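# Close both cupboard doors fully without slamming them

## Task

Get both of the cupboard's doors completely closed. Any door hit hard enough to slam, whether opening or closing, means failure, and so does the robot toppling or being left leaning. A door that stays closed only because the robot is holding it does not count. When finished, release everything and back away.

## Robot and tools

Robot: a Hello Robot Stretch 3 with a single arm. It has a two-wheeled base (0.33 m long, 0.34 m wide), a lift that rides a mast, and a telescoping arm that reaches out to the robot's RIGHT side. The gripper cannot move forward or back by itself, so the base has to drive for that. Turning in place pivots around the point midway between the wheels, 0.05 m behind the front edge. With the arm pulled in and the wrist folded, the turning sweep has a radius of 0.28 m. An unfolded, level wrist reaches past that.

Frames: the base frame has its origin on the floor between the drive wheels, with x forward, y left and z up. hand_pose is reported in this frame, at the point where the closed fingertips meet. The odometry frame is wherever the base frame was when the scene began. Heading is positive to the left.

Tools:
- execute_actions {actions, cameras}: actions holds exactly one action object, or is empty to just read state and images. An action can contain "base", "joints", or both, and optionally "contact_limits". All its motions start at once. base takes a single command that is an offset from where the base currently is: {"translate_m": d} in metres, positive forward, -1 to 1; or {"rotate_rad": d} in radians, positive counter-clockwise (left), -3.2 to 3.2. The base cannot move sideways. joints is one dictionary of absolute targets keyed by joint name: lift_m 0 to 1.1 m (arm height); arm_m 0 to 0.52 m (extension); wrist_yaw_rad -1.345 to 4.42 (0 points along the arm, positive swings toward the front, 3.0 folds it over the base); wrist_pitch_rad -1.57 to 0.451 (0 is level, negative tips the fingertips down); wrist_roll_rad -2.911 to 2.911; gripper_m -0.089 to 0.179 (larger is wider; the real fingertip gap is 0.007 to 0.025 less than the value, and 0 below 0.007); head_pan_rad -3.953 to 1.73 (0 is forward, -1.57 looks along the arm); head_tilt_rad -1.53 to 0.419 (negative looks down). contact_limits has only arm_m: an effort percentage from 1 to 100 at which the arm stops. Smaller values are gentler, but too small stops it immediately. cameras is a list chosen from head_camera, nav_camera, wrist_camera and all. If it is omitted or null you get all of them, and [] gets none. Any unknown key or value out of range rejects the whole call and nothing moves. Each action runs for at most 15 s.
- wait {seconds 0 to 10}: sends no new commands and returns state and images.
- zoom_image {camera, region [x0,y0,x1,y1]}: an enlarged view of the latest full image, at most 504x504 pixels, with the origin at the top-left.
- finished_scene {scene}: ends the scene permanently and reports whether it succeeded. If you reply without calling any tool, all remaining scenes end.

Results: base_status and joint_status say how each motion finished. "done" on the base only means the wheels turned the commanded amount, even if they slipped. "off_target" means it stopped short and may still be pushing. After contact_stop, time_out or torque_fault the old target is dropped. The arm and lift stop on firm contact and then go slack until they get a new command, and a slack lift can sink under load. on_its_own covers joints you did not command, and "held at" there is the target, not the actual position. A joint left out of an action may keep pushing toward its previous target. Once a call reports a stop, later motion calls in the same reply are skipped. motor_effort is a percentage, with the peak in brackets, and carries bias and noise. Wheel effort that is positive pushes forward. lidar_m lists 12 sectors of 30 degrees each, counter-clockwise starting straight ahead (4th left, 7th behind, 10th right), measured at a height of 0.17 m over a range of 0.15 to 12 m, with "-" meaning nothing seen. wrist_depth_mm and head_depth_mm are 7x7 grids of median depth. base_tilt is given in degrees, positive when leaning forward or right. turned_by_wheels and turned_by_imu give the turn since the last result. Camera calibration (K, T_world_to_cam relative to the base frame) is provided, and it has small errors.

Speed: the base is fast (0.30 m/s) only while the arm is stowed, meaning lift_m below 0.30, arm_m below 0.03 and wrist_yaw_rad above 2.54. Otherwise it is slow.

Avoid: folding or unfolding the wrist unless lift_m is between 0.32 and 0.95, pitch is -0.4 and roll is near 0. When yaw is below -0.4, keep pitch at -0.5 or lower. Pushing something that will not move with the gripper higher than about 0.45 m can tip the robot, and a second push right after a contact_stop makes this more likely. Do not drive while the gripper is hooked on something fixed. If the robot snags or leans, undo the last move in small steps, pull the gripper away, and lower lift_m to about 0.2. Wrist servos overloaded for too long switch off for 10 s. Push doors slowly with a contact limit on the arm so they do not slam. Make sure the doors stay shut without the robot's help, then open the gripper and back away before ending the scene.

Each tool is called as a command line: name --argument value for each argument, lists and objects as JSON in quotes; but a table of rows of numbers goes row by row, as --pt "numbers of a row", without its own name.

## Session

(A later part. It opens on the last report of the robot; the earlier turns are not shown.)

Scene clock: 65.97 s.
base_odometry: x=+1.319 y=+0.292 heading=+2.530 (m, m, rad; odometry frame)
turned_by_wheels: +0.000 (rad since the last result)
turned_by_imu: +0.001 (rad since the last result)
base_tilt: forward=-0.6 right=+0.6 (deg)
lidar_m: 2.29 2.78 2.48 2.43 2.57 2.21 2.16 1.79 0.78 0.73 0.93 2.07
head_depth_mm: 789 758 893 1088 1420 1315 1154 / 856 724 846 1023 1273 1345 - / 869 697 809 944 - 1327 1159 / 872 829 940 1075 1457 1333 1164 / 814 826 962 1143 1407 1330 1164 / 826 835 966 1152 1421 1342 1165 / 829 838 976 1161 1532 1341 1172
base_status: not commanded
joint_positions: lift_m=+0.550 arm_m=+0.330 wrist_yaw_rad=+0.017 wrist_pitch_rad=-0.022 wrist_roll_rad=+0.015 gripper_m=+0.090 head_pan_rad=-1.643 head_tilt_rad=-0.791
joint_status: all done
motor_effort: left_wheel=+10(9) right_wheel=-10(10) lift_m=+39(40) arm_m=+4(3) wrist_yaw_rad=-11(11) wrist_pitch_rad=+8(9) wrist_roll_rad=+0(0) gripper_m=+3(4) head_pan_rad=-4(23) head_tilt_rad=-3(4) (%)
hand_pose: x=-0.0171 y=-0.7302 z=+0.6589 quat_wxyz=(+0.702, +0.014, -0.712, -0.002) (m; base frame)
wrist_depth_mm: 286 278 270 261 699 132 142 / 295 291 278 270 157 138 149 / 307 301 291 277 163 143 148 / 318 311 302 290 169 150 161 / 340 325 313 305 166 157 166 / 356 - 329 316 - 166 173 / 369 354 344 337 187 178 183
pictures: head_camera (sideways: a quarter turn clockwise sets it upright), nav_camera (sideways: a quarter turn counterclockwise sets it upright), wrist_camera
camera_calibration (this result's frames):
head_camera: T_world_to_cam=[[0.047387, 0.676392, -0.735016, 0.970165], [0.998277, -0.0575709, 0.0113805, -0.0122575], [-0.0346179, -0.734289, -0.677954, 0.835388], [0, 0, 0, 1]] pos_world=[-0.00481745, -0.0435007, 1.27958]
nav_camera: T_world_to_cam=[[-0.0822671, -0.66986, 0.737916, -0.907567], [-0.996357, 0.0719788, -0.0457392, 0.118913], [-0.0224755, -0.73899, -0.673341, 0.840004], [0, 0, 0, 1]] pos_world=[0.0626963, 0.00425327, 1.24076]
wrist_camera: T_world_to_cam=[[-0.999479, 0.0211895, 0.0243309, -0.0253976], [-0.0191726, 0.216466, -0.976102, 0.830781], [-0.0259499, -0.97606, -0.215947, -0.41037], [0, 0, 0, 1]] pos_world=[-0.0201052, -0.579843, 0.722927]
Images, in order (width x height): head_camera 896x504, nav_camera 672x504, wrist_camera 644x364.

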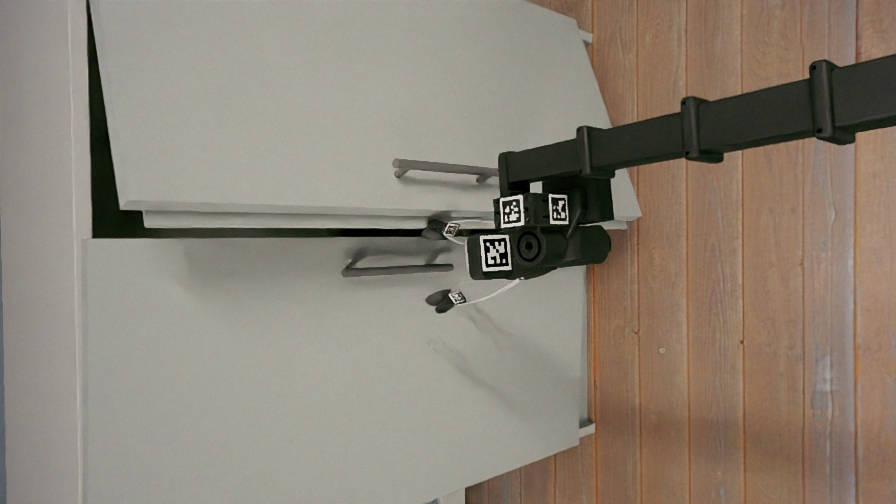

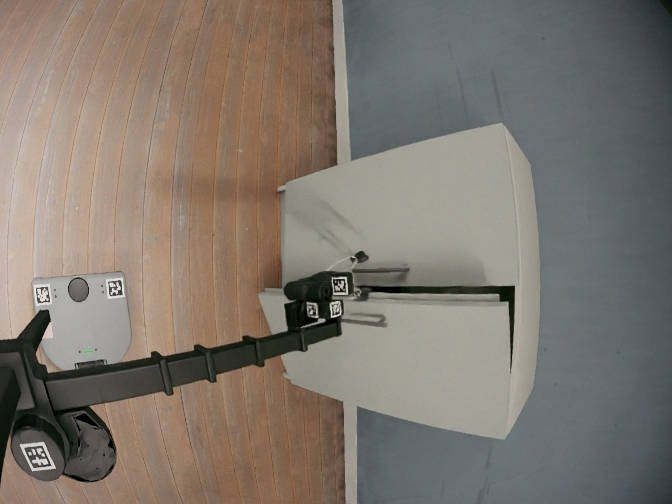

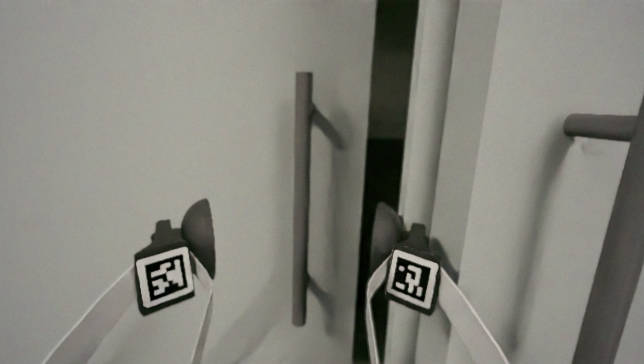

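execute_actions --actions '[{"joints":{"arm_m":0.31,"gripper_m":0.045}}]' --cameras '[]'

execute_actions --actions '[{"joints":{"arm_m":0.415}}]' --cameras '["head_camera","wrist_camera"]'

Scene clock: 67.33 s.
base_odometry: x=+1.319 y=+0.292 heading=+2.529 (m, m, rad; odometry frame)
turned_by_wheels: +0.000 (rad since the last result)
turned_by_imu: +0.000 (rad since the last result)
base_tilt: forward=-0.6 right=+0.6 (deg)
lidar_m: 2.29 2.78 2.47 2.42 2.58 2.21 2.16 1.80 0.78 0.72 0.93 2.07
head_depth_mm: 787 752 890 1087 1424 1325 1164 / 858 719 842 1017 1265 1350 - / 872 693 802 944 - 1327 1159 / 876 828 953 1075 1445 1327 1162 / 818 829 960 1144 1408 1325 1164 / 823 834 967 1153 1414 1340 1167 / 830 838 973 1165 1535 1343 1167
base_status: not commanded
joint_positions: lift_m=+0.550 arm_m=+0.310 wrist_yaw_rad=+0.002 wrist_pitch_rad=-0.022 wrist_roll_rad=+0.015 gripper_m=+0.045 head_pan_rad=-1.643 head_tilt_rad=-0.791
joint_status: all done
motor_effort: left_wheel=+4(9) right_wheel=-3(10) lift_m=+39(39) arm_m=-5(2) wrist_yaw_rad=-2(12) wrist_pitch_rad=+8(8) wrist_roll_rad=+0(0) gripper_m=+0(82) head_pan_rad=-4(4) head_tilt_rad=-3(3) (%)
hand_pose: x=-0.0209 y=-0.7109 z=+0.6589 quat_wxyz=(+0.702, +0.009, -0.712, -0.007) (m; base frame)
wrist_depth_mm: 300 290 287 279 165 146 164 / 311 304 297 289 169 153 165 / 323 317 306 299 176 161 143 / 338 332 317 313 180 170 181 / 355 348 333 326 179 181 193 / 373 363 351 343 177 191 218 / 388 377 365 359 206 198 235
pictures: none
No camera images: the call's "cameras" was empty. Leave "cameras" out to get every camera's image.

Scene clock: 69.33 s.
base_odometry: x=+1.319 y=+0.292 heading=+2.529 (m, m, rad; odometry frame)
turned_by_wheels: +0.000 (rad since the last result)
turned_by_imu: +0.000 (rad since the last result)
base_tilt: forward=-0.6 right=+0.6 (deg)
lidar_m: 2.29 2.77 2.48 2.43 2.58 2.20 2.16 1.80 0.78 0.72 0.93 2.07
head_depth_mm: 787 753 890 1084 1425 1327 1161 / 858 720 842 1015 1275 1339 - / 871 697 802 905 1221 1315 1157 / 874 828 953 1052 1403 1337 1163 / 818 829 962 1140 1401 1336 1168 / 824 835 968 1147 1425 1342 1164 / 830 840 971 1161 1536 1347 1168
base_status: not commanded
joint_positions: lift_m=+0.550 arm_m=+0.415 wrist_yaw_rad=+0.001 wrist_pitch_rad=-0.022 wrist_roll_rad=+0.015 gripper_m=+0.045 head_pan_rad=-1.643 head_tilt_rad=-0.791
joint_status: all done
motor_effort: left_wheel=+4(5) right_wheel=-3(3) lift_m=+39(39) arm_m=+3(3) wrist_yaw_rad=+0(1) wrist_pitch_rad=+8(8) wrist_roll_rad=+0(0) gripper_m=-1(0) head_pan_rad=-4(4) head_tilt_rad=-4(3) (%)
hand_pose: x=-0.0211 y=-0.8153 z=+0.6589 quat_wxyz=(+0.702, +0.008, -0.712, -0.008) (m; base frame)
wrist_depth_mm: 195 189 186 181 617 601 65 / 201 198 192 185 630 611 68 / 209 203 200 194 260 74 70 / 219 214 207 200 706 74 71 / 230 223 215 210 705 78 71 / 240 234 227 219 588 81 72 / 252 247 238 231 462 84 72
pictures: head_camera (sideways: a quarter turn clockwise sets it upright), wrist_camera
camera_calibration (this result's frames):
head_camera: T_world_to_cam=[[0.047387, 0.676392, -0.735016, 0.970165], [0.998277, -0.0575708, 0.0113805, -0.0122576], [-0.0346178, -0.734289, -0.677954, 0.835388], [0, 0, 0, 1]] pos_world=[-0.00481745, -0.0435007, 1.27958]
wrist_camera: T_world_to_cam=[[-0.999021, 0.0369339, 0.0243325, -0.0147757], [-0.0157614, 0.216741, -0.976102, 0.849417], [-0.0413251, -0.97553, -0.215947, -0.493409], [0, 0, 0, 1]] pos_world=[-0.0217634, -0.664893, 0.722927]
Images, in order (width x height): head_camera 896x504, wrist_camera 644x364.

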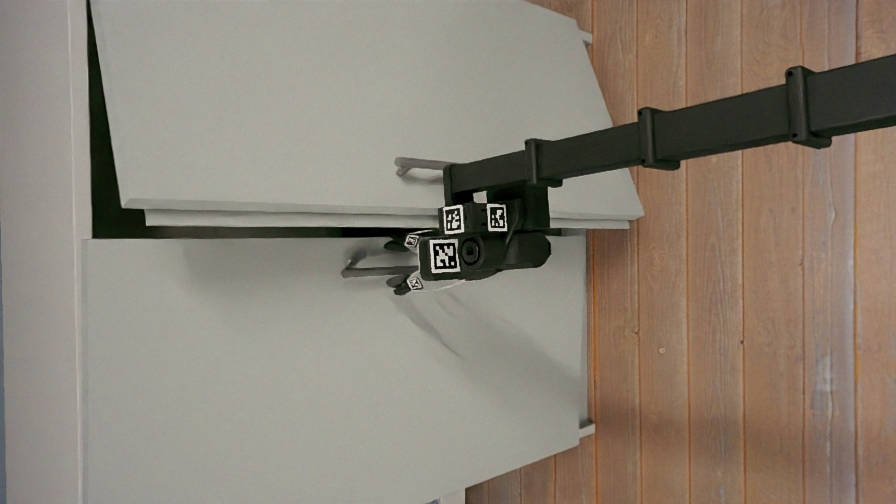

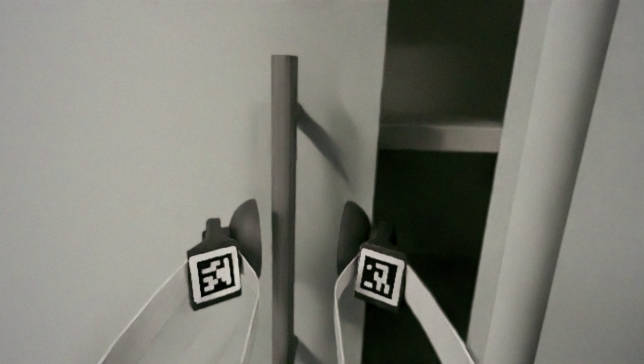

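execute_actions --actions '[{"joints":{"arm_m":0.43,"gripper_m":-0.03}}]' --cameras '[]'

execute_actions --actions '[{"base":{"translate_m":0.025},"joints":{"arm_m":0.33}}]' --cameras '[]'

execute_actions --actions '[{"base":{"translate_m":0.035},"joints":{"arm_m":0.25}}]' --cameras '["head_camera","wrist_camera"]'

Scene clock: 70.90 s.
base_odometry: x=+1.319 y=+0.292 heading=+2.530 (m, m, rad; odometry frame)
turned_by_wheels: +0.000 (rad since the last result)
turned_by_imu: +0.001 (rad since the last result)
base_tilt: forward=-0.6 right=+0.6 (deg)
lidar_m: 2.29 2.77 2.48 2.42 2.57 2.20 2.16 1.80 0.78 0.72 0.93 2.07
head_depth_mm: 789 751 891 1086 1417 1321 1158 / 857 720 844 1018 1271 1355 - / 869 696 804 908 1203 1314 1157 / 879 836 947 1088 1416 1337 1161 / 814 838 969 1152 1418 1338 1156 / 823 842 971 1150 1424 1342 1164 / 829 843 980 1161 1527 1342 1177
base_status: not commanded
joint_positions: lift_m=+0.550 arm_m=+0.430 wrist_yaw_rad=+0.015 wrist_pitch_rad=-0.022 wrist_roll_rad=+0.015 gripper_m=-0.029 head_pan_rad=-1.643 head_tilt_rad=-0.791
joint_status: all done
motor_effort: left_wheel=+10(10) right_wheel=-11(11) lift_m=+39(39) arm_m=+3(1) wrist_yaw_rad=-10(11) wrist_pitch_rad=+8(8) wrist_roll_rad=+0(0) gripper_m=-13(90) head_pan_rad=-4(4) head_tilt_rad=-4(4) (%)
hand_pose: x=-0.0175 y=-0.8303 z=+0.6589 quat_wxyz=(+0.702, +0.013, -0.712, -0.003) (m; base frame)
wrist_depth_mm: 188 185 180 176 598 583 54 / 195 190 186 180 611 609 54 / 204 200 192 188 243 241 55 / 211 207 202 196 661 653 57 / 220 216 211 201 691 689 60 / 232 226 - 216 594 602 62 / 242 236 230 221 450 443 65
pictures: none
No camera images: the call's "cameras" was empty. Leave "cameras" out to get every camera's image.

Scene clock: 72.87 s.
base_odometry: x=+1.299 y=+0.306 heading=+2.530 (m, m, rad; odometry frame)
turned_by_wheels: +0.001 (rad since the last result)
turned_by_imu: +0.001 (rad since the last result)
base_tilt: forward=-0.6 right=+0.6 (deg)
lidar_m: 2.27 2.76 2.47 2.42 2.57 2.23 2.19 1.80 0.77 0.73 0.90 2.08
head_depth_mm: 789 742 875 1074 1377 1316 1152 / 861 709 831 1005 1253 1354 - / 938 704 815 940 - 1328 1152 / 876 738 862 989 1344 1329 1168 / 881 749 875 1048 1302 1333 1162 / 821 778 911 1097 1395 1334 1165 / 829 805 952 1186 1535 1343 1170
base_status: done
joint_positions: lift_m=+0.550 arm_m=+0.330 wrist_yaw_rad=+0.032 wrist_pitch_rad=-0.022 wrist_roll_rad=+0.015 gripper_m=-0.029 head_pan_rad=-1.643 head_tilt_rad=-0.791
joint_status: all done
on_its_own: wrist_yaw_rad is at rest, and its effort (-22) is outside its rest range (-12 to +12)
motor_effort: left_wheel=+15(16) right_wheel=-17(17) lift_m=+39(39) arm_m=-5(3) wrist_yaw_rad=-22(22) wrist_pitch_rad=+8(8) wrist_roll_rad=+0(0) gripper_m=-15(15) head_pan_rad=-4(4) head_tilt_rad=-3(3) (%)
hand_pose: x=-0.0132 y=-0.7309 z=+0.6589 quat_wxyz=(+0.702, +0.019, -0.712, +0.003) (m; base frame)
wrist_depth_mm: 246 218 194 174 168 144 124 / 258 230 201 174 684 147 129 / 275 238 212 182 342 153 135 / 285 250 220 189 750 156 142 / 305 264 236 195 767 163 151 / 326 280 240 - 554 164 160 / 346 302 254 212 431 165 171
pictures: none
No camera images: the call's "cameras" was empty. Leave "cameras" out to get every camera's image.

Scene clock: 74.93 s.
base_odometry: x=+1.270 y=+0.327 heading=+2.531 (m, m, rad; odometry frame)
turned_by_wheels: +0.000 (rad since the last result)
turned_by_imu: +0.000 (rad since the last result)
base_tilt: forward=-0.5 right=+0.6 (deg)
lidar_m: 2.23 2.71 2.46 2.43 2.56 2.26 2.22 1.80 0.76 0.71 0.89 2.08
head_depth_mm: 843 731 865 1054 1351 1322 1159 / 858 699 819 987 1234 1348 - / 942 1234 1059 1022 1136 1299 1159 / 950 681 789 917 1203 1306 1161 / 883 716 838 1005 1268 1335 1163 / 894 755 891 1091 1393 1339 1164 / 831 797 953 1740 1575 1343 1170
base_status: done
joint_positions: lift_m=+0.550 arm_m=+0.250 wrist_yaw_rad=+0.002 wrist_pitch_rad=-0.021 wrist_roll_rad=+0.015 gripper_m=-0.030 head_pan_rad=-1.643 head_tilt_rad=-0.791
joint_status: all done
motor_effort: left_wheel=+3(22) right_wheel=-2(17) lift_m=+39(39) arm_m=-4(7) wrist_yaw_rad=-2(22) wrist_pitch_rad=+8(8) wrist_roll_rad=+0(0) gripper_m=-10(15) head_pan_rad=-4(4) head_tilt_rad=-4(3) (%)
hand_pose: x=-0.0209 y=-0.6510 z=+0.6590 quat_wxyz=(+0.702, +0.009, -0.712, -0.007) (m; base frame)
wrist_depth_mm: 328 277 235 202 755 213 217 / 353 292 245 205 776 215 223 / 380 305 256 209 428 224 228 / 403 319 267 220 851 232 242 / 432 340 284 225 718 243 260 / - 356 306 245 566 254 286 / 973 388 301 247 284 264 311
pictures: head_camera (sideways: a quarter turn clockwise sets it upright), wrist_camera
camera_calibration (this result's frames):
head_camera: T_world_to_cam=[[0.0473888, 0.676392, -0.735016, 0.970165], [0.998276, -0.0575735, 0.0113805, -0.0122575], [-0.0346198, -0.734289, -0.677954, 0.835388], [0, 0, 0, 1]] pos_world=[-0.00481757, -0.0435007, 1.27958]
wrist_camera: T_world_to_cam=[[-0.999053, 0.0360626, 0.0243256, -0.0211869], [-0.0159514, 0.21654, -0.976143, 0.813736], [-0.0404697, -0.975607, -0.21576, -0.3332], [0, 0, 0, 1]] pos_world=[-0.0216711, -0.500515, 0.722948]
Images, in order (width x height): head_camera 896x504, wrist_camera 644x364.

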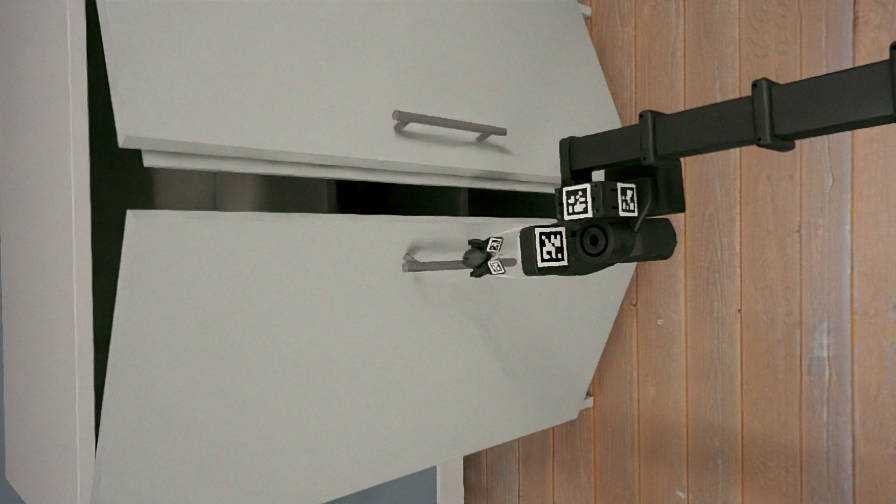

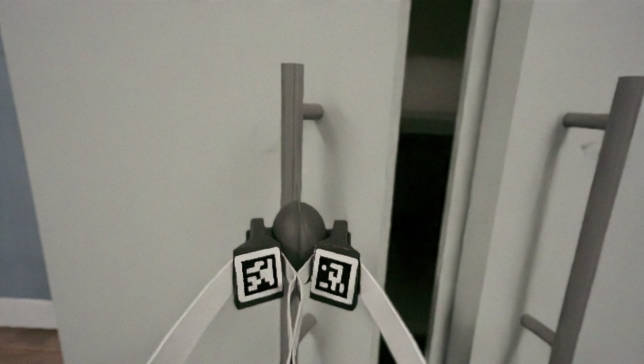

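execute_actions --actions '[{"joints":{"arm_m":0.17,"gripper_m":0}}]' --cameras '[]'

execute_actions --actions '[{"base":{"translate_m":-0.29},"joints":{"lift_m":0.25,"head_pan_rad":-1.5}}]' --cameras '[]'

execute_actions --actions '[{"joints":{"arm_m":0.36}}]' --cameras '[]'

execute_actions --actions '[{"joints":{"arm_m":0.42}}]' --cameras '[]'

execute_actions --actions '[{"joints":{"arm_m":0.46}}]' --cameras '["head_camera","wrist_camera"]'

Scene clock: 77.57 s.
base_odometry: x=+1.270 y=+0.327 heading=+2.531 (m, m, rad; odometry frame)
turned_by_wheels: +0.000 (rad since the last result)
turned_by_imu: +0.000 (rad since the last result)
base_tilt: forward=-0.6 right=+0.6 (deg)
lidar_m: 2.24 2.71 2.46 2.42 2.56 2.27 2.22 1.80 0.76 0.71 0.89 2.08
head_depth_mm: 843 731 860 1050 1355 1322 1158 / 862 699 816 986 1243 1351 - / 941 1235 1055 1027 1232 - 1158 / 955 680 785 924 1139 1304 1163 / 887 716 837 1006 1266 1339 1168 / 889 756 889 1090 1394 1334 1166 / 832 800 952 1746 1571 1341 1169
base_status: not commanded
joint_positions: lift_m=+0.550 arm_m=+0.170 wrist_yaw_rad=+0.001 wrist_pitch_rad=-0.021 wrist_roll_rad=+0.015 gripper_m=+0.000 head_pan_rad=-1.643 head_tilt_rad=-0.791
joint_status: all done
motor_effort: left_wheel=+3(3) right_wheel=-2(2) lift_m=+39(39) arm_m=-4(3) wrist_yaw_rad=-1(2) wrist_pitch_rad=+8(8) wrist_roll_rad=+0(0) gripper_m=-1(74) head_pan_rad=-4(4) head_tilt_rad=-4(3) (%)
hand_pose: x=-0.0211 y=-0.5710 z=+0.6590 quat_wxyz=(+0.702, +0.008, -0.712, -0.007) (m; base frame)
wrist_depth_mm: 904 383 321 278 839 284 319 / 931 396 334 285 313 294 330 / 975 411 347 292 320 302 353 / - 443 363 301 336 323 375 / - 461 395 - 343 340 403 / - 489 411 - 351 356 424 / - 535 411 351 362 391 460
pictures: none
No camera images: the call's "cameras" was empty. Leave "cameras" out to get every camera's image.

Scene clock: 81.73 s.
base_odometry: x=+1.508 y=+0.160 heading=+2.531 (m, m, rad; odometry frame)
turned_by_wheels: +0.000 (rad since the last result)
turned_by_imu: +0.000 (rad since the last result)
base_tilt: forward=-0.6 right=+0.6 (deg)
lidar_m: 2.51 3.04 2.49 2.44 2.56 1.97 1.94 1.78 0.86 0.73 0.74 2.05
head_depth_mm: 787 760 888 1096 1506 1321 1155 / 856 739 860 1029 1288 1327 1182 / 869 720 837 990 1231 1343 1103 / 877 701 811 944 1178 1330 1156 / 962 707 854 1024 1245 1334 1164 / 977 726 821 963 1285 1341 1163 / 899 723 879 1111 1470 1348 1169
base_status: done
joint_positions: lift_m=+0.250 arm_m=+0.170 wrist_yaw_rad=+0.001 wrist_pitch_rad=-0.021 wrist_roll_rad=+0.015 gripper_m=+0.000 head_pan_rad=-1.507 head_tilt_rad=-0.791
joint_status: all done
motor_effort: left_wheel=+3(4) right_wheel=-2(7) lift_m=+29(35) arm_m=-5(4) wrist_yaw_rad=-1(1) wrist_pitch_rad=+8(8) wrist_roll_rad=+0(0) gripper_m=-2(2) head_pan_rad=+3(21) head_tilt_rad=-3(3) (%)
hand_pose: x=-0.0211 y=-0.5710 z=+0.3593 quat_wxyz=(+0.702, +0.008, -0.712, -0.007) (m; base frame)
wrist_depth_mm: 773 279 291 317 348 390 815 / 765 287 303 334 362 406 864 / 399 300 313 345 381 425 882 / 300 314 327 359 393 445 941 / 312 334 335 - 424 938 962 / 324 346 345 - 446 758 828 / 343 562 370 416 528 597 642
pictures: none
No camera images: the call's "cameras" was empty. Leave "cameras" out to get every camera's image.

Scene clock: 84.63 s.
base_odometry: x=+1.508 y=+0.160 heading=+2.531 (m, m, rad; odometry frame)
turned_by_wheels: +0.000 (rad since the last result)
turned_by_imu: +0.000 (rad since the last result)
base_tilt: forward=-0.6 right=+0.5 (deg)
lidar_m: 2.52 3.03 2.49 2.44 2.56 1.97 1.93 1.78 0.87 0.78 0.74 2.04
head_depth_mm: 786 771 901 1099 1503 1317 1152 / 795 764 886 1059 1308 1325 1164 / 803 754 874 1038 1253 1277 1162 / 873 746 861 1021 1259 1341 1165 / 886 756 916 1292 1274 1335 1163 / 969 726 821 966 1283 1338 1169 / 898 726 879 1110 1468 1344 1169
base_status: not commanded
joint_positions: lift_m=+0.250 arm_m=+0.360 wrist_yaw_rad=+0.002 wrist_pitch_rad=-0.022 wrist_roll_rad=+0.015 gripper_m=+0.000 head_pan_rad=-1.507 head_tilt_rad=-0.791
joint_status: all done
motor_effort: left_wheel=+3(6) right_wheel=-3(4) lift_m=+30(30) arm_m=+4(8) wrist_yaw_rad=-1(4) wrist_pitch_rad=+8(8) wrist_roll_rad=+0(0) gripper_m=-2(2) head_pan_rad=+3(3) head_tilt_rad=-3(3) (%)
hand_pose: x=-0.0210 y=-0.7603 z=+0.3593 quat_wxyz=(+0.702, +0.008, -0.712, -0.007) (m; base frame)
wrist_depth_mm: 151 156 164 172 183 193 203 / 157 162 170 179 190 202 214 / 161 167 176 186 199 211 223 / 167 174 183 193 205 219 234 / 172 180 190 - 217 231 248 / 180 187 193 - 227 244 262 / 185 193 207 222 238 256 280
pictures: none
No camera images: the call's "cameras" was empty. Leave "cameras" out to get every camera's image.

Scene clock: 86.23 s.
base_odometry: x=+1.508 y=+0.160 heading=+2.531 (m, m, rad; odometry frame)
turned_by_wheels: +0.000 (rad since the last result)
turned_by_imu: +0.000 (rad since the last result)
base_tilt: forward=-0.6 right=+0.6 (deg)
lidar_m: 2.52 3.04 2.49 2.44 2.56 1.97 1.93 1.77 0.88 0.84 0.74 2.04
head_depth_mm: 787 788 915 1104 1510 1324 1156 / 794 796 917 1086 1333 1317 1166 / 805 801 931 1099 1300 1297 1161 / 810 808 938 1113 1368 1330 1164 / 878 856 1067 1291 1337 1337 1169 / 970 728 821 967 1285 1333 1167 / 899 723 875 1113 1465 1345 1174
base_status: not commanded
joint_positions: lift_m=+0.250 arm_m=+0.420 wrist_yaw_rad=+0.002 wrist_pitch_rad=-0.022 wrist_roll_rad=+0.015 gripper_m=+0.000 head_pan_rad=-1.507 head_tilt_rad=-0.791
joint_status: all done
motor_effort: left_wheel=+3(6) right_wheel=-2(5) lift_m=+30(30) arm_m=+3(9) wrist_yaw_rad=-1(3) wrist_pitch_rad=+8(8) wrist_roll_rad=+0(0) gripper_m=-2(2) head_pan_rad=+4(3) head_tilt_rad=-4(5) (%)
hand_pose: x=-0.0210 y=-0.8203 z=+0.3593 quat_wxyz=(+0.702, +0.008, -0.712, -0.007) (m; base frame)
wrist_depth_mm: 154 156 157 159 160 162 163 / 160 162 163 164 166 166 168 / 167 168 169 171 172 173 175 / 173 174 176 176 180 182 183 / 180 182 182 - 186 189 190 / 188 190 190 - 194 198 199 / 196 198 201 203 204 207 210
pictures: none
No camera images: the call's "cameras" was empty. Leave "cameras" out to get every camera's image.

Scene clock: 87.77 s.
base_odometry: x=+1.508 y=+0.160 heading=+2.531 (m, m, rad; odometry frame)
turned_by_wheels: +0.000 (rad since the last result)
turned_by_imu: -0.005 (rad since the last result)
base_tilt: forward=-0.6 right=+0.5 (deg)
lidar_m: 2.52 3.04 2.49 2.44 2.57 1.97 1.93 1.78 0.88 0.87 0.74 2.04
head_depth_mm: 786 801 922 1143 1509 1318 1155 / 793 813 939 1102 1335 1327 1162 / 804 824 952 1129 1301 1309 1158 / 809 837 965 1152 1422 1334 1161 / 820 897 1102 1328 1453 1336 1162 / 972 1253 820 961 1273 1334 1167 / 900 718 871 1104 1461 1345 1171
base_status: not commanded
joint_positions: lift_m=+0.250 arm_m=+0.443 wrist_yaw_rad=+0.006 wrist_pitch_rad=-0.023 wrist_roll_rad=+0.015 gripper_m=+0.000 head_pan_rad=-1.507 head_tilt_rad=-0.791
joint_status: arm_m contact_stop (moved +0.024 of +0.040)
on_its_own: arm_m is slack since a contact_stop, until your next command for it (your +0.460 is given up)
motor_effort: left_wheel=+4(5) right_wheel=-5(11) lift_m=+30(30) arm_m=+0(32) wrist_yaw_rad=-4(5) wrist_pitch_rad=+9(12) wrist_roll_rad=+0(0) gripper_m=-3(5) head_pan_rad=+3(3) head_tilt_rad=-3(4) (%)
hand_pose: x=-0.0199 y=-0.8439 z=+0.3588 quat_wxyz=(+0.702, +0.011, -0.712, -0.006) (m; base frame)
wrist_depth_mm: 161 160 158 156 154 152 150 / 168 166 164 162 159 159 156 / 175 173 171 168 166 163 162 / 182 180 177 174 173 170 169 / 190 187 185 - 179 177 174 / 199 196 195 193 188 185 182 / 207 206 203 200 197 193 190
pictures: head_camera (sideways: a quarter turn clockwise sets it upright), wrist_camera
camera_calibration (this result's frames):
head_camera: T_world_to_cam=[[-0.0449402, 0.676691, -0.734894, 0.970569], [0.996844, 0.0785644, 0.0113832, -0.0122523], [0.0654394, -0.732064, -0.678086, 0.83495], [0, 0, 0, 1]] pos_world=[0.00119253, -0.0445765, 1.27957]
wrist_camera: T_world_to_cam=[[-0.999191, 0.0319852, 0.0243948, -0.00936498], [-0.016836, 0.218251, -0.975747, 0.563819], [-0.0365336, -0.975368, -0.217536, -0.58524], [0, 0, 0, 1]] pos_world=[-0.0212459, -0.693579, 0.423063]
Images, in order (width x height): head_camera 896x504, wrist_camera 644x364.

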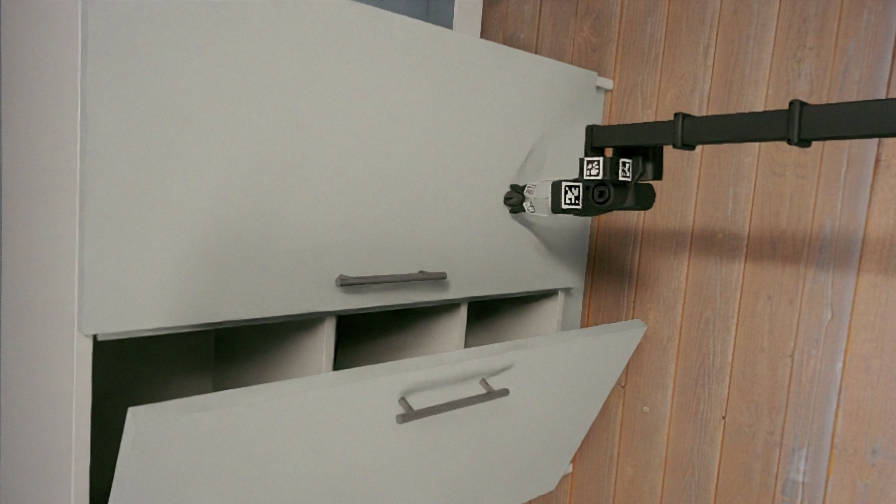

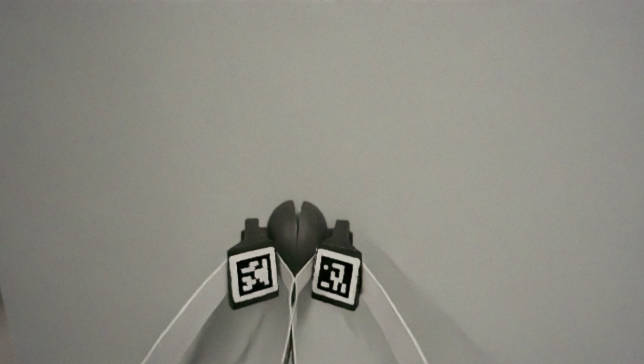

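execute_actions --actions '[{"joints":{"arm_m":0.2}}]' --cameras '[]'

execute_actions --actions '[{"base":{"translate_m":0.32},"joints":{"head_pan_rad":-1.65}}]' --cameras '[]'

execute_actions --actions '[{"joints":{"arm_m":0.36}}]' --cameras '[]'

execute_actions --actions '[{"joints":{"arm_m":0.42}}]' --cameras '[]'

execute_actions --actions '[{"joints":{"arm_m":0.45}}]' --cameras '[]'

execute_actions --actions '[{"joints":{"arm_m":0.485}}]' --cameras '[]'

Scene clock: 91.30 s.
base_odometry: x=+1.508 y=+0.160 heading=+2.531 (m, m, rad; odometry frame)
turned_by_wheels: +0.000 (rad since the last result)
turned_by_imu: +0.000 (rad since the last result)
base_tilt: forward=-0.6 right=+0.6 (deg)
lidar_m: 2.51 3.02 2.50 2.45 2.57 1.98 1.93 1.78 0.88 0.86 0.74 2.03
head_depth_mm: 785 800 918 1147 1509 1323 1152 / 795 814 939 1103 1350 1323 1165 / 803 825 956 1129 1378 1360 1122 / 807 836 965 1154 1419 1339 1163 / 818 895 1106 1326 1449 1342 1163 / 972 1253 816 960 1274 1339 1165 / 898 719 870 1101 1478 1338 1169
base_status: not commanded
joint_positions: lift_m=+0.250 arm_m=+0.200 wrist_yaw_rad=+0.001 wrist_pitch_rad=-0.023 wrist_roll_rad=+0.015 gripper_m=+0.000 head_pan_rad=-1.507 head_tilt_rad=-0.791
joint_status: all done
motor_effort: left_wheel=+3(4) right_wheel=-2(4) lift_m=+30(30) arm_m=-5(2) wrist_yaw_rad=+0(5) wrist_pitch_rad=+9(9) wrist_roll_rad=+0(0) gripper_m=-2(3) head_pan_rad=+3(3) head_tilt_rad=-3(3) (%)
hand_pose: x=-0.0213 y=-0.6009 z=+0.3589 quat_wxyz=(+0.702, +0.009, -0.712, -0.008) (m; base frame)
wrist_depth_mm: 756 819 386 387 379 376 816 / 757 842 402 398 397 392 828 / 770 473 418 413 407 411 865 / 789 908 438 426 420 426 917 / 672 719 450 - 434 445 909 / 520 544 472 - 456 739 834 / 314 552 542 544 533 588 634
pictures: none
No camera images: the call's "cameras" was empty. Leave "cameras" out to get every camera's image.

Scene clock: 95.77 s.
base_odometry: x=+1.246 y=+0.344 heading=+2.531 (m, m, rad; odometry frame)
turned_by_wheels: +0.000 (rad since the last result)
turned_by_imu: +0.001 (rad since the last result)
base_tilt: forward=-0.6 right=+0.6 (deg)
lidar_m: 2.21 2.21 2.47 2.42 2.56 2.30 2.25 1.81 0.90 0.71 0.91 2.07
head_depth_mm: 789 850 982 1165 1442 1321 1156 / 794 849 981 1167 1452 1321 1157 / 871 819 958 1168 1392 1343 1117 / 878 691 802 955 1168 1352 1139 / 883 727 852 1024 1291 1342 1161 / 826 767 906 1103 1463 1338 1167 / 829 812 966 1743 1575 1334 1172
base_status: done
joint_positions: lift_m=+0.250 arm_m=+0.200 wrist_yaw_rad=+0.001 wrist_pitch_rad=-0.023 wrist_roll_rad=+0.015 gripper_m=+0.000 head_pan_rad=-1.643 head_tilt_rad=-0.791
joint_status: all done
motor_effort: left_wheel=+2(9) right_wheel=-2(2) lift_m=+30(30) arm_m=-4(4) wrist_yaw_rad=-1(1) wrist_pitch_rad=+9(9) wrist_roll_rad=+0(0) gripper_m=-2(2) head_pan_rad=-4(22) head_tilt_rad=-3(3) (%)
hand_pose: x=-0.0213 y=-0.6009 z=+0.3589 quat_wxyz=(+0.702, +0.009, -0.712, -0.008) (m; base frame)
wrist_depth_mm: 880 349 301 262 245 394 393 / 902 365 314 269 253 411 403 / 974 385 327 281 416 425 420 / 984 409 341 291 444 437 436 / - 435 368 - 451 462 449 / 730 453 387 - 479 477 478 / 579 560 383 324 527 545 552
pictures: none
No camera images: the call's "cameras" was empty. Leave "cameras" out to get every camera's image.

Scene clock: 98.20 s.
base_odometry: x=+1.246 y=+0.344 heading=+2.531 (m, m, rad; odometry frame)
turned_by_wheels: +0.000 (rad since the last result)
turned_by_imu: +0.000 (rad since the last result)
base_tilt: forward=-0.6 right=+0.7 (deg)
lidar_m: 2.20 2.22 2.47 2.42 2.57 2.30 2.25 1.82 0.90 0.78 0.92 2.06
head_depth_mm: 789 850 984 1167 1442 1327 1149 / 795 849 981 1164 1450 1319 1158 / 863 771 920 1093 1390 1303 1161 / 809 757 877 1034 1253 1304 1167 / 815 778 907 1087 1356 1338 1164 / 824 802 942 1129 1465 1329 1162 / 830 827 981 1757 1567 1341 1172
base_status: not commanded
joint_positions: lift_m=+0.250 arm_m=+0.360 wrist_yaw_rad=+0.001 wrist_pitch_rad=-0.023 wrist_roll_rad=+0.015 gripper_m=+0.000 head_pan_rad=-1.643 head_tilt_rad=-0.791
joint_status: all done
motor_effort: left_wheel=+2(3) right_wheel=-2(3) lift_m=+30(30) arm_m=+3(5) wrist_yaw_rad=-1(2) wrist_pitch_rad=+9(9) wrist_roll_rad=+0(0) gripper_m=-2(2) head_pan_rad=-4(5) head_tilt_rad=-4(3) (%)
hand_pose: x=-0.0211 y=-0.7603 z=+0.3590 quat_wxyz=(+0.702, +0.009, -0.712, -0.008) (m; base frame)
wrist_depth_mm: 224 203 187 170 159 148 245 / 233 214 193 177 164 153 253 / 244 223 201 184 170 160 265 / 259 233 210 192 175 168 276 / 272 245 221 - 182 176 284 / 289 258 234 - 187 294 297 / 305 276 240 214 195 312 311
pictures: none
No camera images: the call's "cameras" was empty. Leave "cameras" out to get every camera's image.

Scene clock: 99.80 s.
base_odometry: x=+1.246 y=+0.344 heading=+2.531 (m, m, rad; odometry frame)
turned_by_wheels: +0.000 (rad since the last result)
turned_by_imu: +0.000 (rad since the last result)
base_tilt: forward=-0.6 right=+0.6 (deg)
lidar_m: 2.21 2.21 2.47 2.42 2.57 2.30 2.24 1.81 0.90 0.83 0.93 2.07
head_depth_mm: 789 847 982 1169 1444 1319 1157 / 795 849 981 1171 1451 1327 1157 / 804 819 940 1138 1365 1313 1149 / 808 802 929 1107 1314 1339 1163 / 817 815 944 1126 1394 1334 1160 / 823 823 964 1145 1460 1341 1165 / 828 840 981 1751 1571 1338 1171
base_status: not commanded
joint_positions: lift_m=+0.250 arm_m=+0.420 wrist_yaw_rad=+0.001 wrist_pitch_rad=-0.023 wrist_roll_rad=+0.015 gripper_m=+0.000 head_pan_rad=-1.643 head_tilt_rad=-0.791
joint_status: all done
motor_effort: left_wheel=+2(2) right_wheel=-2(2) lift_m=+30(30) arm_m=+3(7) wrist_yaw_rad=+0(1) wrist_pitch_rad=+9(9) wrist_roll_rad=+0(0) gripper_m=-2(2) head_pan_rad=-4(4) head_tilt_rad=-3(3) (%)
hand_pose: x=-0.0213 y=-0.8203 z=+0.3590 quat_wxyz=(+0.702, +0.008, -0.712, -0.008) (m; base frame)
wrist_depth_mm: 180 172 164 158 150 145 188 / 188 180 170 162 156 149 196 / 196 187 176 169 162 154 204 / 205 196 185 175 167 160 214 / 216 205 194 - 175 167 223 / 228 215 203 - 181 174 232 / 238 228 211 199 188 182 243
pictures: none
No camera images: the call's "cameras" was empty. Leave "cameras" out to get every camera's image.

Scene clock: 101.00 s.
base_odometry: x=+1.246 y=+0.344 heading=+2.531 (m, m, rad; odometry frame)
turned_by_wheels: +0.000 (rad since the last result)
turned_by_imu: +0.000 (rad since the last result)
base_tilt: forward=-0.7 right=+0.6 (deg)
lidar_m: 2.21 2.21 2.46 2.42 2.57 2.30 2.25 1.82 0.90 0.87 0.94 2.06
head_depth_mm: 790 851 984 1165 1437 1319 1155 / 797 852 984 1162 1439 1324 1161 / 802 828 961 1170 1383 1322 1159 / 808 834 963 1147 1360 1333 1162 / 817 839 967 1159 1432 1332 1163 / 821 845 976 1166 1463 1337 1167 / 827 847 1004 1743 1576 1339 1169
base_status: not commanded
joint_positions: lift_m=+0.250 arm_m=+0.450 wrist_yaw_rad=+0.000 wrist_pitch_rad=-0.023 wrist_roll_rad=+0.015 gripper_m=+0.000 head_pan_rad=-1.643 head_tilt_rad=-0.791
joint_status: all done
motor_effort: left_wheel=+2(1) right_wheel=-2(2) lift_m=+29(29) arm_m=+3(4) wrist_yaw_rad=-1(0) wrist_pitch_rad=+9(9) wrist_roll_rad=+0(0) gripper_m=-2(2) head_pan_rad=-4(4) head_tilt_rad=-3(3) (%)
hand_pose: x=-0.0213 y=-0.8503 z=+0.3590 quat_wxyz=(+0.702, +0.008, -0.712, -0.008) (m; base frame)
wrist_depth_mm: 167 163 159 157 154 151 162 / 173 169 166 163 159 156 170 / 180 177 173 168 165 161 177 / 189 184 180 177 171 167 183 / 197 191 189 - 179 175 190 / 207 202 197 - 185 183 198 / 217 212 205 200 193 191 209
pictures: none
No camera images: the call's "cameras" was empty. Leave "cameras" out to get every camera's image.

Scene clock: 102.53 s.
base_odometry: x=+1.246 y=+0.344 heading=+2.531 (m, m, rad; odometry frame)
turned_by_wheels: +0.000 (rad since the last result)
turned_by_imu: -0.003 (rad since the last result)
base_tilt: forward=-0.6 right=+0.7 (deg)
lidar_m: 2.20 2.21 2.47 2.42 2.57 2.30 2.25 1.82 0.90 0.89 0.94 2.06
head_depth_mm: 791 850 981 1166 1446 1327 1155 / 795 852 987 1165 1440 1329 1154 / 801 848 984 1168 1385 1326 1159 / 811 848 987 1167 1383 1330 1160 / 817 848 982 1164 1435 1339 1162 / 823 853 982 1167 1458 1332 1168 / 829 848 983 1757 1565 1340 1169
base_status: not commanded
joint_positions: lift_m=+0.250 arm_m=+0.464 wrist_yaw_rad=+0.004 wrist_pitch_rad=-0.024 wrist_roll_rad=+0.015 gripper_m=+0.000 head_pan_rad=-1.643 head_tilt_rad=-0.791
joint_status: arm_m contact_stop (moved +0.014 of +0.035)
on_its_own: arm_m is slack since a contact_stop, until your next command for it (your +0.485 is given up)
motor_effort: left_wheel=+3(4) right_wheel=-3(7) lift_m=+30(30) arm_m=-1(32) wrist_yaw_rad=-3(2) wrist_pitch_rad=+9(13) wrist_roll_rad=+0(0) gripper_m=-3(6) head_pan_rad=-4(4) head_tilt_rad=-4(3) (%)
hand_pose: x=-0.0204 y=-0.8645 z=+0.3585 quat_wxyz=(+0.702, +0.010, -0.712, -0.007) (m; base frame)
wrist_depth_mm: 161 160 157 156 154 153 151 / 167 165 164 162 160 158 156 / 174 173 171 169 166 164 164 / 181 180 178 174 173 171 169 / 190 188 184 - 180 179 176 / 198 195 195 193 187 186 183 / 208 204 202 198 196 196 192
pictures: none
No camera images: the call's "cameras" was empty. Leave "cameras" out to get every camera's image.

execute_actions --actions '[{"joints":{"arm_m":0.1}}]' --cameras '[]'

finished_scene --scene 1

Scene clock: 106.73 s.
base_odometry: x=+1.246 y=+0.344 heading=+2.531 (m, m, rad; odometry frame)
turned_by_wheels: +0.000 (rad since the last result)
turned_by_imu: +0.000 (rad since the last result)
base_tilt: forward=-0.7 right=+0.6 (deg)
lidar_m: 2.21 2.21 2.47 2.42 2.56 2.30 2.25 1.82 0.90 0.88 0.94 2.06
head_depth_mm: 790 852 984 1168 1436 1333 1155 / 795 851 983 1166 1450 1323 1157 / 801 849 981 1168 1449 1326 1196 / 808 850 982 1164 1448 1333 1143 / 817 851 987 1168 1437 1335 1156 / 822 849 988 1163 1460 1337 1171 / 828 851 979 1742 1572 1333 1168
base_status: not commanded
joint_positions: lift_m=+0.250 arm_m=+0.100 wrist_yaw_rad=+0.001 wrist_pitch_rad=-0.023 wrist_roll_rad=+0.015 gripper_m=+0.000 head_pan_rad=-1.643 head_tilt_rad=-0.791
joint_status: all done
motor_effort: left_wheel=+2(4) right_wheel=-2(4) lift_m=+30(30) arm_m=-4(3) wrist_yaw_rad=+0(3) wrist_pitch_rad=+9(9) wrist_roll_rad=+0(0) gripper_m=-2(2) head_pan_rad=-4(4) head_tilt_rad=-3(3) (%)
hand_pose: x=-0.0213 y=-0.5009 z=+0.3589 quat_wxyz=(+0.702, +0.009, -0.712, -0.008) (m; base frame)
wrist_depth_mm: 969 512 503 493 493 485 481 / - 525 516 510 509 498 499 / - 551 541 538 523 523 529 / - 567 563 569 551 539 541 / - 599 584 - 573 574 555 / 746 690 661 675 589 585 590 / 587 594 612 610 632 624 627
pictures: none
No camera images: the call's "cameras" was empty. Leave "cameras" out to get every camera's image.

The scene is finished: the task was done.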